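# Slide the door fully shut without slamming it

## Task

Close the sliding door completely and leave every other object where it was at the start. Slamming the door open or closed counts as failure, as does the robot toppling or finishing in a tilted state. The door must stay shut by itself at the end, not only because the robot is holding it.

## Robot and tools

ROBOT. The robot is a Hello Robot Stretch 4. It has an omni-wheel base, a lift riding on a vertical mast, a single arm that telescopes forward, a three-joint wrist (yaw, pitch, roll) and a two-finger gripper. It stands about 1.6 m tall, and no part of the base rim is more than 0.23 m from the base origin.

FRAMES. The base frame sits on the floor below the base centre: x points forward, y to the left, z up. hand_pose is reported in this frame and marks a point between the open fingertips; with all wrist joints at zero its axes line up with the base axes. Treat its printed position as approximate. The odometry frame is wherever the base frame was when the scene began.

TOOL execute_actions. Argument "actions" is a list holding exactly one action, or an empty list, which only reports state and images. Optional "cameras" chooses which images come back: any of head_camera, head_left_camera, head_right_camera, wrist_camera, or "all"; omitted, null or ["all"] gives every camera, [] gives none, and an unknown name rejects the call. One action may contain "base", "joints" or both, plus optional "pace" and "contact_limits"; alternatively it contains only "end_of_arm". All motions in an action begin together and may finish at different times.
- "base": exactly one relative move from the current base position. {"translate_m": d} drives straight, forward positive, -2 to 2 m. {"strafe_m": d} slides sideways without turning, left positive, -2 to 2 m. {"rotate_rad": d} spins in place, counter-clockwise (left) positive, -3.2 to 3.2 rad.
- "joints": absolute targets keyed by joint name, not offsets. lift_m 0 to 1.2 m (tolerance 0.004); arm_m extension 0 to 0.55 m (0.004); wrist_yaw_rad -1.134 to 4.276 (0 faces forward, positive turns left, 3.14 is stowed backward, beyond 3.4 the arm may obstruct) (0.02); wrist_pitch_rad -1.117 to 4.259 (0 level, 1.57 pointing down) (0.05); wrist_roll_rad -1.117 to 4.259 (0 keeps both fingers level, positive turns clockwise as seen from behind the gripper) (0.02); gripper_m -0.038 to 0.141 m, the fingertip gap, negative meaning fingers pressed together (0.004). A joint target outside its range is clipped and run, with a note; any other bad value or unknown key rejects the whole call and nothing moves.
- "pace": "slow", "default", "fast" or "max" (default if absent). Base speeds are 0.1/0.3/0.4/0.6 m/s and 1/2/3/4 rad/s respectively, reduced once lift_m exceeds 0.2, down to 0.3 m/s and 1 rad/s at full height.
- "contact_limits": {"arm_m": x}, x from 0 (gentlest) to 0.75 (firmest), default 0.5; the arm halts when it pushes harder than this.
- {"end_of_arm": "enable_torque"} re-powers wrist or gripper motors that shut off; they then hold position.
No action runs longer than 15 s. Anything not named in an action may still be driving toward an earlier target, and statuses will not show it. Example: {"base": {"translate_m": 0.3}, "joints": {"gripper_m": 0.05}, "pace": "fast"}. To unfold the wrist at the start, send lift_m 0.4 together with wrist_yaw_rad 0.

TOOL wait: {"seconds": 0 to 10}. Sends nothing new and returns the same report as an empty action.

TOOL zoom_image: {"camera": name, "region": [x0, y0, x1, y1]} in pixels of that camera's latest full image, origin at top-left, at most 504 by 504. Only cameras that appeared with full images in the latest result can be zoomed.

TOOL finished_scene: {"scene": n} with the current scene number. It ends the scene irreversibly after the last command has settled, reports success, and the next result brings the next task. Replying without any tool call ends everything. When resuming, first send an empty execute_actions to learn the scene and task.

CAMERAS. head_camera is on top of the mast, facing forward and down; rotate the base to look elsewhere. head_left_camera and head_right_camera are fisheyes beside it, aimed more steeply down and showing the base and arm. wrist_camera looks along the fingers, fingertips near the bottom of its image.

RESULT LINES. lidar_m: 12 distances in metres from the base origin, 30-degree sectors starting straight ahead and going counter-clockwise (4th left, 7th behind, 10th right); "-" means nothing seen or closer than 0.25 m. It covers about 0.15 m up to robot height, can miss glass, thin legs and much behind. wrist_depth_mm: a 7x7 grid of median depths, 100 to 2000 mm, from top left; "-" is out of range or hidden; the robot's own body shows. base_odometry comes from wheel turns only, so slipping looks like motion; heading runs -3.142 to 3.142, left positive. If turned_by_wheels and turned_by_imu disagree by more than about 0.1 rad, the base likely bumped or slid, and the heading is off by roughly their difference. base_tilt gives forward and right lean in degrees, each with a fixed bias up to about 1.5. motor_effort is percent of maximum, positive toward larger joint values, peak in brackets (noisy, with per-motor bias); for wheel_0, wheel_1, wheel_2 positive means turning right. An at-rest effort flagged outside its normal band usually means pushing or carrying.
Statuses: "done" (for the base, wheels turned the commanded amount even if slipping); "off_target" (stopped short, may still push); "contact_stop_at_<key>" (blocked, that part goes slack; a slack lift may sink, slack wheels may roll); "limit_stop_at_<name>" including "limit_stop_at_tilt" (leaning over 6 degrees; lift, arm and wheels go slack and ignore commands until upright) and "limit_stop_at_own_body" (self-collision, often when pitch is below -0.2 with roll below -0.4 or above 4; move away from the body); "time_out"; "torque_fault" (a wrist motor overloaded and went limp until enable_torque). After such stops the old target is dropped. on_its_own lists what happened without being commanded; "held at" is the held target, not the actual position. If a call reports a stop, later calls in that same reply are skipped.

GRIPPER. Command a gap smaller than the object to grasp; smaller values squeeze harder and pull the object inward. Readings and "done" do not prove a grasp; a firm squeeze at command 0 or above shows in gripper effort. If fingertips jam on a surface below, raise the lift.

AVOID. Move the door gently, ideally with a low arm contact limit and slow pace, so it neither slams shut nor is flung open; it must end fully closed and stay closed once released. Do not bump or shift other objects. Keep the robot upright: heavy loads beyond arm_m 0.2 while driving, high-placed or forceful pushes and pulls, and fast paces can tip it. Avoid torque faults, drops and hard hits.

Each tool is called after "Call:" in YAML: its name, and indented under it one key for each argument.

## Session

Call:
execute_actions:
  actions: []

Scene clock: 0.00 s.
base_odometry: x=+0.000 y=+0.000 heading=+0.000 (m, m, rad; odometry frame)
turned_by_wheels: +0.000 (rad since the last result)
turned_by_imu: +0.000 (rad since the last result)
base_tilt: forward=-0.2 right=-0.2 (deg)
lidar_m: 1.97 0.98 0.83 0.85 0.72 0.62 0.63 0.76 0.86 0.86 0.96 2.23
base_status: not commanded
joint_positions: lift_m=+0.148 arm_m=+0.001 wrist_yaw_rad=+3.036 wrist_pitch_rad=+0.005 wrist_roll_rad=-0.018 gripper_m=+0.057
joint_status: not commanded
motor_effort: lift_m=+18 arm_m=+0 wrist_yaw_rad=-1 wrist_pitch_rad=-6 wrist_roll_rad=+1 gripper_m=-2 wheel_0=+0 wheel_1=+0 wheel_2=+0 (%)
hand_pose: x=-0.1055 y=+0.1175 z=+0.3253 quat_wxyz=(+0.053, -0.003, -0.009, +0.999) (m; base frame)
wrist_depth_mm: 143 145 798 759 715 676 640 / - 144 798 759 715 676 640 / - 130 221 750 707 676 634 / 108 142 244 750 707 661 634 / 140 809 798 750 699 661 634 / 904 842 778 732 213 661 634 / 891 831 759 723 676 640 627
pictures: head_camera, head_left_camera, head_right_camera, wrist_camera
Images, in order (width x height): head_camera 420x560, head_left_camera 420x672, head_right_camera 420x672, wrist_camera 616x392.

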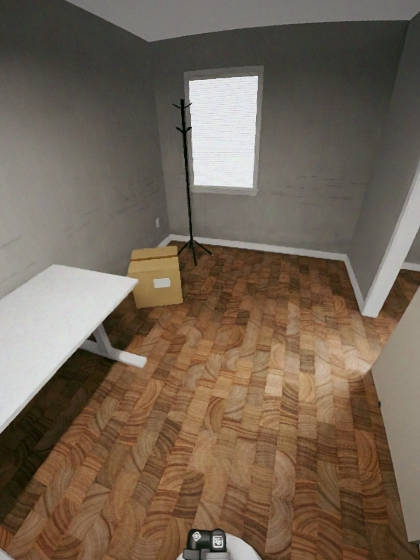

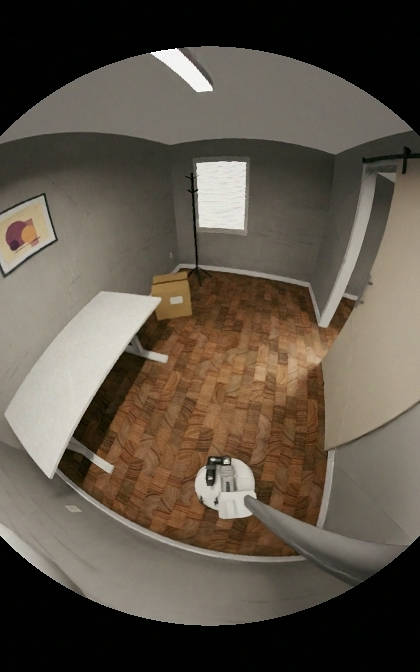

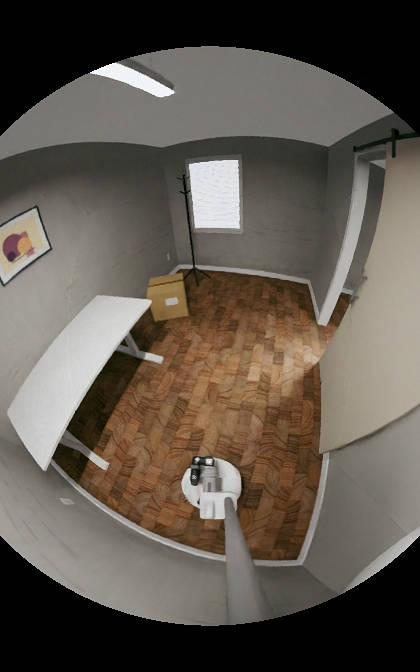

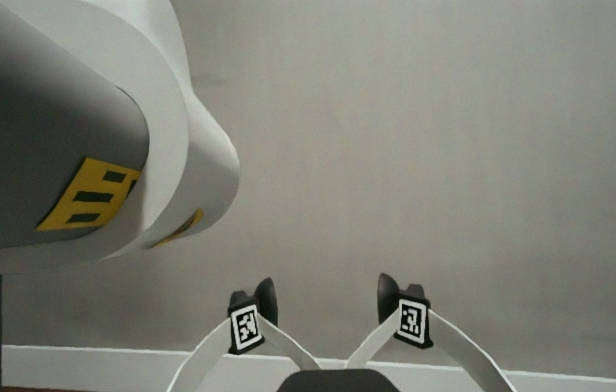

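Call:
execute_actions:
  actions:
    - {"base":{"rotate_rad":-1.85},"joints":{"gripper_m":0.12}}
  cameras: []

Call:
execute_actions:
  actions:
    - {"base":{"strafe_m":1.2},"joints":{"lift_m":0.75,"wrist_yaw_rad":0},"pace":"fast"}
  cameras: ["head_camera","wrist_camera"]

Scene clock: 7.10 s.
base_odometry: x=+0.000 y=+0.000 heading=-1.850 (m, m, rad; odometry frame)
turned_by_wheels: -1.850 (rad since the last result)
turned_by_imu: -1.856 (rad since the last result)
base_tilt: forward=-0.1 right=+0.0 (deg)
lidar_m: 0.85 0.89 1.17 3.14 1.23 0.91 0.86 0.89 0.65 0.62 0.66 0.91
base_status: done
joint_positions: lift_m=+0.148 arm_m=+0.001 wrist_yaw_rad=+3.035 wrist_pitch_rad=+0.005 wrist_roll_rad=-0.018 gripper_m=+0.120
joint_status: all done
motor_effort: lift_m=+18(18) arm_m=+0(0) wrist_yaw_rad=-2(1) wrist_pitch_rad=-6(6) wrist_roll_rad=+1(0) gripper_m=+0(1) wheel_0=+0(4) wheel_1=-1(8) wheel_2=-2(7) (%)
hand_pose: x=-0.1055 y=+0.1175 z=+0.3253 quat_wxyz=(+0.053, -0.003, -0.009, +0.999) (m; base frame)
wrist_depth_mm: 143 145 1808 1863 1808 1808 1863 / - 144 1808 1138 1182 1229 1182 / - 130 221 1708 1808 1863 1863 / 108 142 243 1808 1756 1808 1863 / 140 1336 1756 1756 1756 1756 1808 / 1078 1430 217 1430 1397 211 1255 / 946 976 891 166 842 831 878
pictures: none
No camera images: the call's "cameras" was empty. Leave "cameras" out to get every camera's image.

Scene clock: 11.33 s.
base_odometry: x=+1.153 y=-0.331 heading=-1.850 (m, m, rad; odometry frame)
turned_by_wheels: +0.000 (rad since the last result)
turned_by_imu: +0.001 (rad since the last result)
base_tilt: forward=-0.1 right=-0.1 (deg)
lidar_m: 0.79 1.21 1.37 1.93 1.73 1.01 0.82 0.87 1.27 1.80 1.19 0.87
base_status: done
joint_positions: lift_m=+0.750 arm_m=+0.001 wrist_yaw_rad=+0.000 wrist_pitch_rad=+0.005 wrist_roll_rad=-0.018 gripper_m=+0.120
joint_status: all done
motor_effort: lift_m=+21(25) arm_m=+0(0) wrist_yaw_rad=-2(7) wrist_pitch_rad=-6(6) wrist_roll_rad=+1(1) gripper_m=+0(0) wheel_0=+1(9) wheel_1=+1(11) wheel_2=-1(0) (%)
hand_pose: x=+0.4607 y=-0.0874 z=+0.9266 quat_wxyz=(+1.000, -0.009, +0.002, +0.000) (m; base frame)
wrist_depth_mm: - - 640 634 621 609 597 / - - 640 627 615 609 597 / - - 640 627 609 603 585 / - - 627 621 615 597 585 / - - 627 621 609 597 591 / - - 217 615 609 211 585 / - - 627 166 597 591 580
pictures: head_camera, wrist_camera
Images, in order (width x height): head_camera 420x560, wrist_camera 616x392.

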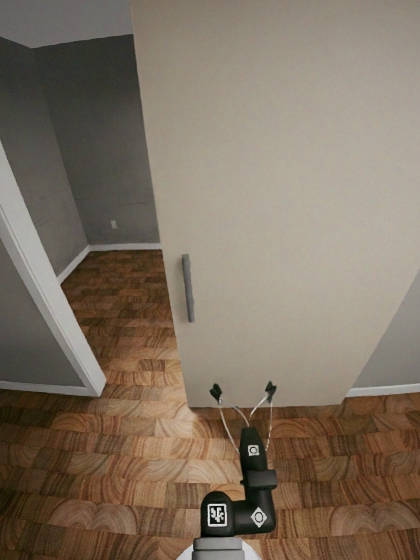

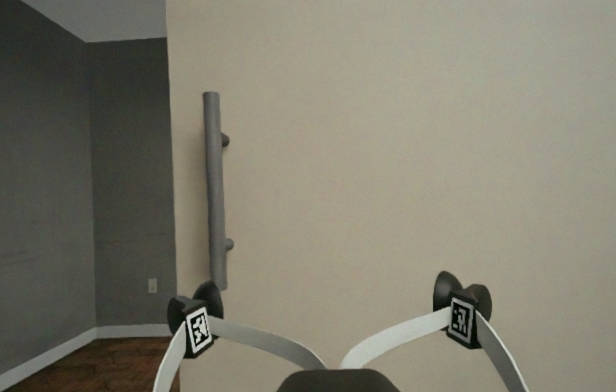

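Call:
execute_actions:
  actions:
    - {"base":{"rotate_rad":-0.02},"joints":{"lift_m":0.81}}
  cameras: []

Call:
execute_actions:
  actions:
    - {"base":{"strafe_m":0.19},"joints":{"arm_m":0.27}}
  cameras: ["head_camera","wrist_camera"]

Scene clock: 16.93 s.
base_odometry: x=+1.154 y=-0.331 heading=-1.870 (m, m, rad; odometry frame)
turned_by_wheels: -0.020 (rad since the last result)
turned_by_imu: -0.021 (rad since the last result)
base_tilt: forward=-0.1 right=-0.2 (deg)
lidar_m: 0.78 1.25 1.29 1.88 1.70 1.02 0.79 0.85 1.22 1.82 1.30 0.87
base_status: done
joint_positions: lift_m=+0.810 arm_m=+0.001 wrist_yaw_rad=+0.000 wrist_pitch_rad=+0.005 wrist_roll_rad=-0.018 gripper_m=+0.120
joint_status: all done
motor_effort: lift_m=+22(23) arm_m=+0(0) wrist_yaw_rad=-2(1) wrist_pitch_rad=-6(7) wrist_roll_rad=+0(1) gripper_m=+1(0) wheel_0=+1(3) wheel_1=-1(2) wheel_2=-1(3) (%)
hand_pose: x=+0.4606 y=-0.0874 z=+0.9866 quat_wxyz=(+1.000, -0.009, +0.002, +0.000) (m; base frame)
wrist_depth_mm: - - 640 634 627 609 609 / - - 640 627 621 615 603 / - - 640 627 615 609 603 / - - 627 621 621 609 603 / - - 627 621 615 609 597 / - - 217 615 609 211 597 / - - 627 166 609 597 591
pictures: none
No camera images: the call's "cameras" was empty. Leave "cameras" out to get every camera's image.

Scene clock: 18.87 s.
base_odometry: x=+1.335 y=-0.387 heading=-1.870 (m, m, rad; odometry frame)
turned_by_wheels: +0.000 (rad since the last result)
turned_by_imu: +0.000 (rad since the last result)
base_tilt: forward=+0.0 right=-0.2 (deg)
lidar_m: 0.79 1.09 1.32 1.73 1.53 0.92 1.00 0.84 1.19 2.00 1.20 0.89
base_status: done
joint_positions: lift_m=+0.810 arm_m=+0.269 wrist_yaw_rad=+0.000 wrist_pitch_rad=+0.005 wrist_roll_rad=-0.018 gripper_m=+0.120
joint_status: all done
motor_effort: lift_m=+22(22) arm_m=+8(12) wrist_yaw_rad=-1(1) wrist_pitch_rad=-6(6) wrist_roll_rad=+0(0) gripper_m=+0(1) wheel_0=+0(9) wheel_1=+1(5) wheel_2=+0(2) (%)
hand_pose: x=+0.7281 y=-0.0874 z=+0.9866 quat_wxyz=(+1.000, -0.009, +0.002, +0.000) (m; base frame)
wrist_depth_mm: - - - 359 353 349 345 / - - - 357 355 347 345 / - - - 357 351 347 342 / - - - 355 349 345 342 / - - - 355 347 345 340 / - - 217 353 347 212 340 / - - - 166 345 342 338
pictures: head_camera, wrist_camera
Images, in order (width x height): head_camera 420x560, wrist_camera 616x392.

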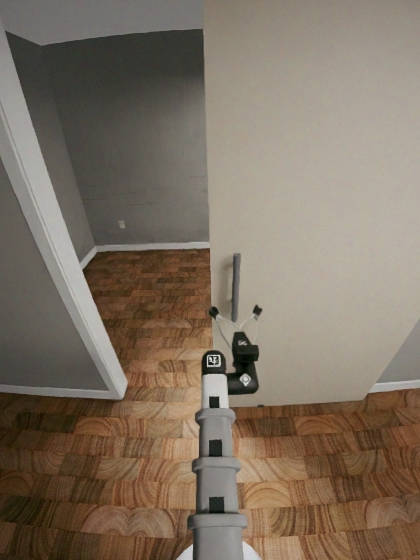

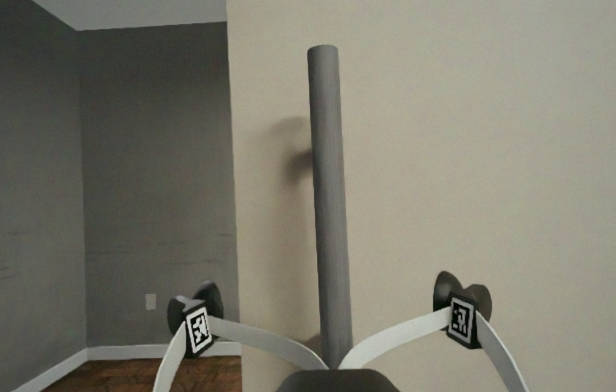

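Call:
execute_actions:
  actions:
    - {"base":{"translate_m":0.075},"joints":{"gripper_m":0.07}}
  cameras: []

Call:
execute_actions:
  actions:
    - {"joints":{"gripper_m":0.005}}
  cameras: ["wrist_camera"]

Call:
execute_actions:
  actions:
    - {"base":{"strafe_m":0.55},"pace":"slow"}
  cameras: ["head_camera","wrist_camera"]

Scene clock: 24.73 s.
base_odometry: x=+1.313 y=-0.459 heading=-1.870 (m, m, rad; odometry frame)
turned_by_wheels: +0.000 (rad since the last result)
turned_by_imu: +0.000 (rad since the last result)
base_tilt: forward=-0.3 right=-0.1 (deg)
lidar_m: 0.72 1.05 1.22 1.72 1.56 0.97 1.05 0.94 1.29 1.99 1.09 0.80
base_status: done
joint_positions: lift_m=+0.810 arm_m=+0.269 wrist_yaw_rad=+0.000 wrist_pitch_rad=+0.005 wrist_roll_rad=-0.018 gripper_m=+0.070
joint_status: all done
motor_effort: lift_m=+22(22) arm_m=+8(8) wrist_yaw_rad=-2(2) wrist_pitch_rad=-6(6) wrist_roll_rad=+1(1) gripper_m=-3(0) wheel_0=+1(6) wheel_1=+1(1) wheel_2=+2(7) (%)
hand_pose: x=+0.7281 y=-0.0874 z=+0.9866 quat_wxyz=(+1.000, -0.009, +0.002, +0.000) (m; base frame)
wrist_depth_mm: - - 287 281 279 276 272 / - - 285 218 278 274 271 / - - 285 222 276 273 271 / - - 283 281 277 271 270 / - - 282 277 274 271 268 / - - 220 278 213 271 267 / - - 278 207 272 268 267
pictures: none
No camera images: the call's "cameras" was empty. Leave "cameras" out to get every camera's image.

Scene clock: 26.17 s.
base_odometry: x=+1.313 y=-0.459 heading=-1.870 (m, m, rad; odometry frame)
turned_by_wheels: -0.001 (rad since the last result)
turned_by_imu: -0.001 (rad since the last result)
base_tilt: forward=+0.0 right=-0.3 (deg)
lidar_m: 0.72 1.03 1.22 1.72 1.55 0.97 1.04 0.92 1.30 2.01 1.09 0.78
base_status: not commanded
joint_positions: lift_m=+0.810 arm_m=+0.269 wrist_yaw_rad=-0.002 wrist_pitch_rad=+0.005 wrist_roll_rad=-0.018 gripper_m=+0.005
joint_status: all done
motor_effort: lift_m=+22(22) arm_m=+5(8) wrist_yaw_rad=+5(8) wrist_pitch_rad=-6(6) wrist_roll_rad=+1(1) gripper_m=-15(16) wheel_0=-3(3) wheel_1=+0(1) wheel_2=+0(2) (%)
hand_pose: x=+0.7283 y=-0.0881 z=+0.9866 quat_wxyz=(+1.000, -0.009, +0.002, -0.001) (m; base frame)
wrist_depth_mm: - - 285 281 277 274 271 / - - 283 278 277 273 270 / - - 282 277 276 272 270 / - - 282 214 274 271 268 / - - 279 216 274 271 267 / - - 279 207 203 270 268 / - - 276 205 268 160 266
pictures: wrist_camera
Images, in order (width x height): wrist_camera 616x392.

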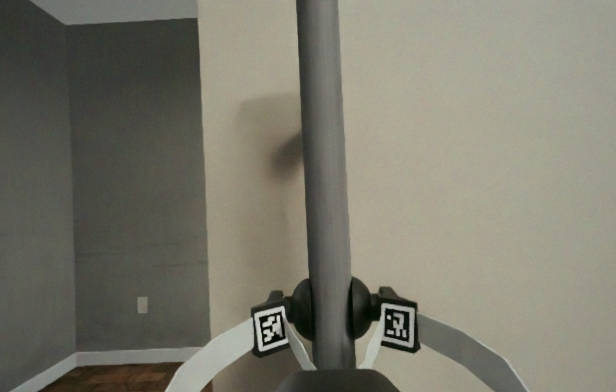

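Scene clock: 32.80 s.
base_odometry: x=+1.838 y=-0.622 heading=-1.871 (m, m, rad; odometry frame)
turned_by_wheels: +0.000 (rad since the last result)
turned_by_imu: -0.007 (rad since the last result)
base_tilt: forward=-0.1 right=-0.1 (deg)
lidar_m: 0.71 0.87 1.21 1.17 1.23 1.22 0.91 1.21 1.32 2.56 1.10 0.79
base_status: done
joint_positions: lift_m=+0.810 arm_m=+0.269 wrist_yaw_rad=-0.001 wrist_pitch_rad=+0.005 wrist_roll_rad=-0.018 gripper_m=+0.005
joint_status: not commanded
motor_effort: lift_m=+22(22) arm_m=+5(5) wrist_yaw_rad=+3(52) wrist_pitch_rad=-6(6) wrist_roll_rad=-1(1) gripper_m=-13(16) wheel_0=-3(25) wheel_1=+0(4) wheel_2=-1(9) (%)
hand_pose: x=+0.7284 y=-0.0877 z=+0.9866 quat_wxyz=(+1.000, -0.009, +0.002, -0.001) (m; base frame)
wrist_depth_mm: 364 364 289 222 281 278 276 / 366 359 287 282 281 277 274 / 364 357 286 282 281 276 272 / 362 355 283 279 277 276 273 / 362 347 283 216 277 273 271 / 359 345 282 209 204 273 270 / 357 342 181 209 274 158 270
pictures: head_camera, wrist_camera
Images, in order (width x height): head_camera 420x560, wrist_camera 616x392.

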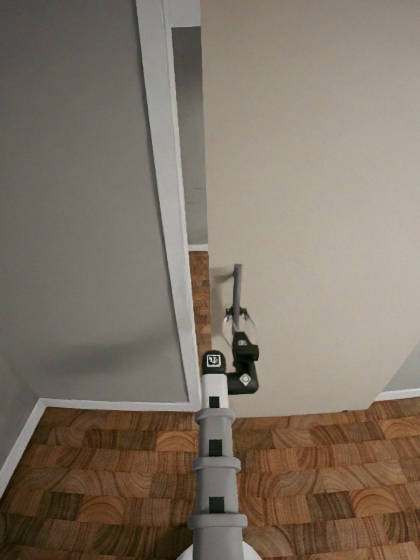

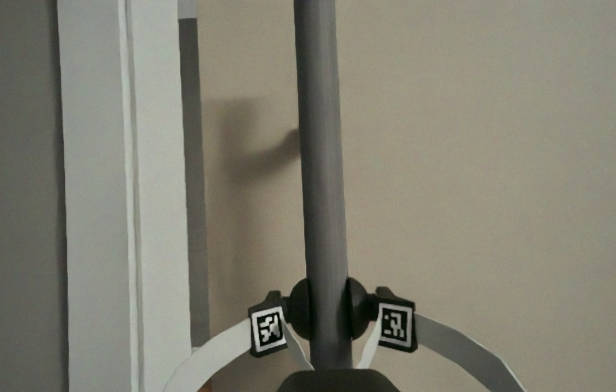

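Call:
execute_actions:
  actions:
    - {"base":{"strafe_m":0.13},"pace":"slow"}
  cameras: ["head_camera"]

Scene clock: 37.97 s.
base_odometry: x=+1.962 y=-0.660 heading=-1.871 (m, m, rad; odometry frame)
turned_by_wheels: +0.000 (rad since the last result)
turned_by_imu: -0.003 (rad since the last result)
base_tilt: forward=+0.0 right=-0.2 (deg)
lidar_m: 0.70 0.88 1.08 1.03 1.08 1.17 0.94 0.95 1.33 2.67 1.11 0.80
base_status: done
joint_positions: lift_m=+0.810 arm_m=+0.269 wrist_yaw_rad=-0.003 wrist_pitch_rad=+0.005 wrist_roll_rad=-0.018 gripper_m=+0.005
joint_status: not commanded
motor_effort: lift_m=+22(22) arm_m=+5(5) wrist_yaw_rad=+9(56) wrist_pitch_rad=-6(6) wrist_roll_rad=+1(1) gripper_m=-11(17) wheel_0=-4(24) wheel_1=-1(5) wheel_2=+0(11) (%)
hand_pose: x=+0.7282 y=-0.0884 z=+0.9866 quat_wxyz=(+1.000, -0.009, +0.002, -0.002) (m; base frame)
wrist_depth_mm: 364 362 289 224 282 278 276 / 362 359 287 282 281 278 276 / 362 357 286 281 278 277 273 / 359 359 285 279 278 276 274 / 355 355 283 217 277 276 273 / 357 355 282 210 205 273 272 / 357 353 179 208 274 158 271
pictures: head_camera
Images, in order (width x height): head_camera 420x560.

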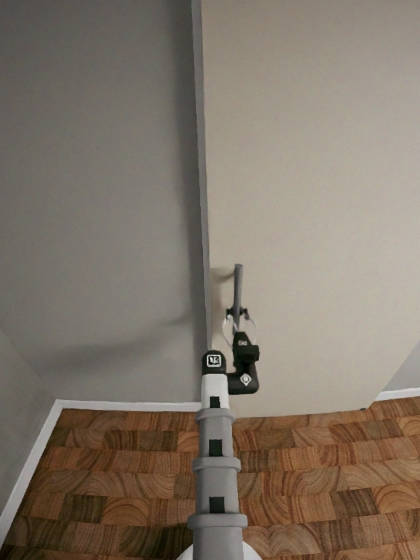

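Call:
execute_actions:
  actions:
    - {"base":{"strafe_m":0.022},"pace":"slow"}
  cameras: ["head_camera"]

Scene clock: 42.33 s.
base_odometry: x=+1.983 y=-0.667 heading=-1.873 (m, m, rad; odometry frame)
turned_by_wheels: -0.002 (rad since the last result)
turned_by_imu: -0.003 (rad since the last result)
base_tilt: forward=+0.0 right=-0.1 (deg)
lidar_m: 0.73 0.85 1.07 1.03 1.07 1.14 0.97 0.96 1.32 2.71 1.12 0.81
base_status: done
joint_positions: lift_m=+0.810 arm_m=+0.269 wrist_yaw_rad=-0.009 wrist_pitch_rad=+0.005 wrist_roll_rad=-0.018 gripper_m=+0.005
joint_status: not commanded
on_its_own: wrist_yaw_rad is at rest, and its effort (+25) is outside its rest range (-13 to +13)
motor_effort: lift_m=+22(22) arm_m=+5(5) wrist_yaw_rad=+25(34) wrist_pitch_rad=-6(6) wrist_roll_rad=+1(0) gripper_m=-12(13) wheel_0=-12(9) wheel_1=-3(0) wheel_2=-5(6) (%)
hand_pose: x=+0.7277 y=-0.0901 z=+0.9866 quat_wxyz=(+1.000, -0.009, +0.002, -0.005) (m; base frame)
wrist_depth_mm: 362 359 289 285 283 281 278 / 362 357 286 220 282 279 277 / 359 357 283 222 281 279 277 / 357 353 283 282 279 278 276 / 355 353 283 279 278 277 274 / 355 351 281 209 202 276 274 / 353 349 170 209 276 156 272
pictures: head_camera
Images, in order (width x height): head_camera 420x560.

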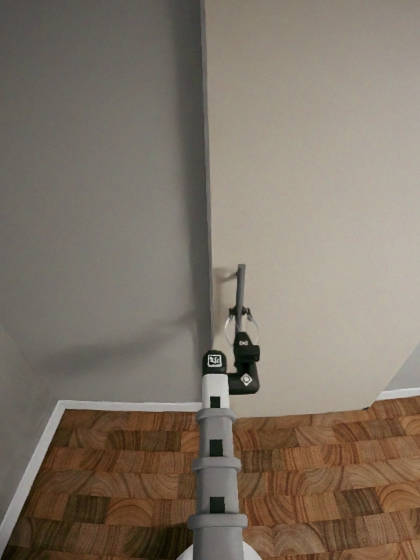

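Call:
execute_actions:
  actions:
    - {"base":{"strafe_m":0.015},"pace":"slow"}
  cameras: ["head_camera"]

Scene clock: 45.40 s.
base_odometry: x=+1.997 y=-0.671 heading=-1.875 (m, m, rad; odometry frame)
turned_by_wheels: -0.003 (rad since the last result)
turned_by_imu: -0.003 (rad since the last result)
base_tilt: forward=+0.0 right=+0.0 (deg)
lidar_m: 0.71 0.87 1.06 1.01 1.05 1.18 0.99 0.96 1.31 2.71 1.13 0.81
base_status: done
joint_positions: lift_m=+0.810 arm_m=+0.269 wrist_yaw_rad=-0.016 wrist_pitch_rad=+0.005 wrist_roll_rad=-0.018 gripper_m=+0.005
joint_status: not commanded
on_its_own: wrist_yaw_rad is at rest, and its effort (+45) is outside its rest range (-13 to +13)
motor_effort: lift_m=+22(22) arm_m=+5(5) wrist_yaw_rad=+45(44) wrist_pitch_rad=-6(6) wrist_roll_rad=+1(1) gripper_m=-16(13) wheel_0=-19(19) wheel_1=-6(6) wheel_2=-8(9) (%)
hand_pose: x=+0.7271 y=-0.0920 z=+0.9866 quat_wxyz=(+1.000, -0.009, +0.002, -0.008) (m; base frame)
wrist_depth_mm: 359 359 289 286 285 283 283 / 355 355 286 285 285 282 282 / 355 355 285 285 282 282 281 / 353 351 282 282 282 281 281 / 353 351 282 281 279 279 281 / 351 349 345 211 203 278 278 / 347 347 278 200 248 162 276
pictures: head_camera
Images, in order (width x height): head_camera 420x560.

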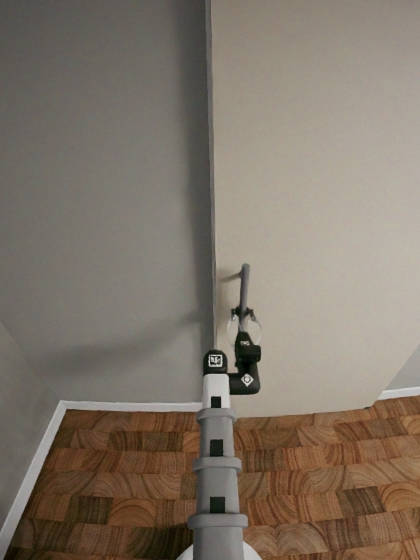

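Call:
execute_actions:
  actions:
    - {"joints":{"gripper_m":0.11}}
  cameras: []

Call:
finished_scene:
  scene: 2

Scene clock: 50.63 s.
base_odometry: x=+1.997 y=-0.671 heading=-1.873 (m, m, rad; odometry frame)
turned_by_wheels: +0.002 (rad since the last result)
turned_by_imu: +0.002 (rad since the last result)
base_tilt: forward=-0.1 right=-0.1 (deg)
lidar_m: 0.73 0.89 1.08 1.00 1.05 1.19 0.99 0.94 1.33 2.73 1.11 0.80
base_status: not commanded
joint_positions: lift_m=+0.810 arm_m=+0.269 wrist_yaw_rad=+0.000 wrist_pitch_rad=+0.005 wrist_roll_rad=-0.018 gripper_m=+0.110
joint_status: all done
motor_effort: lift_m=+22(21) arm_m=+5(5) wrist_yaw_rad=+0(45) wrist_pitch_rad=-6(6) wrist_roll_rad=+1(1) gripper_m=-1(15) wheel_0=-3(19) wheel_1=-1(6) wheel_2=-1(8) (%)
hand_pose: x=+0.7285 y=-0.0875 z=+0.9866 quat_wxyz=(+1.000, -0.009, +0.002, +0.000) (m; base frame)
wrist_depth_mm: 366 359 355 286 282 278 276 / 364 359 355 285 279 279 274 / 362 357 355 283 279 276 276 / 359 357 353 283 278 276 273 / 359 355 353 282 278 274 273 / 359 353 219 279 213 273 272 / 357 353 347 165 213 273 271
pictures: none
No camera images: the call's "cameras" was empty. Leave "cameras" out to get every camera's image.

The scene is finished: the task was done.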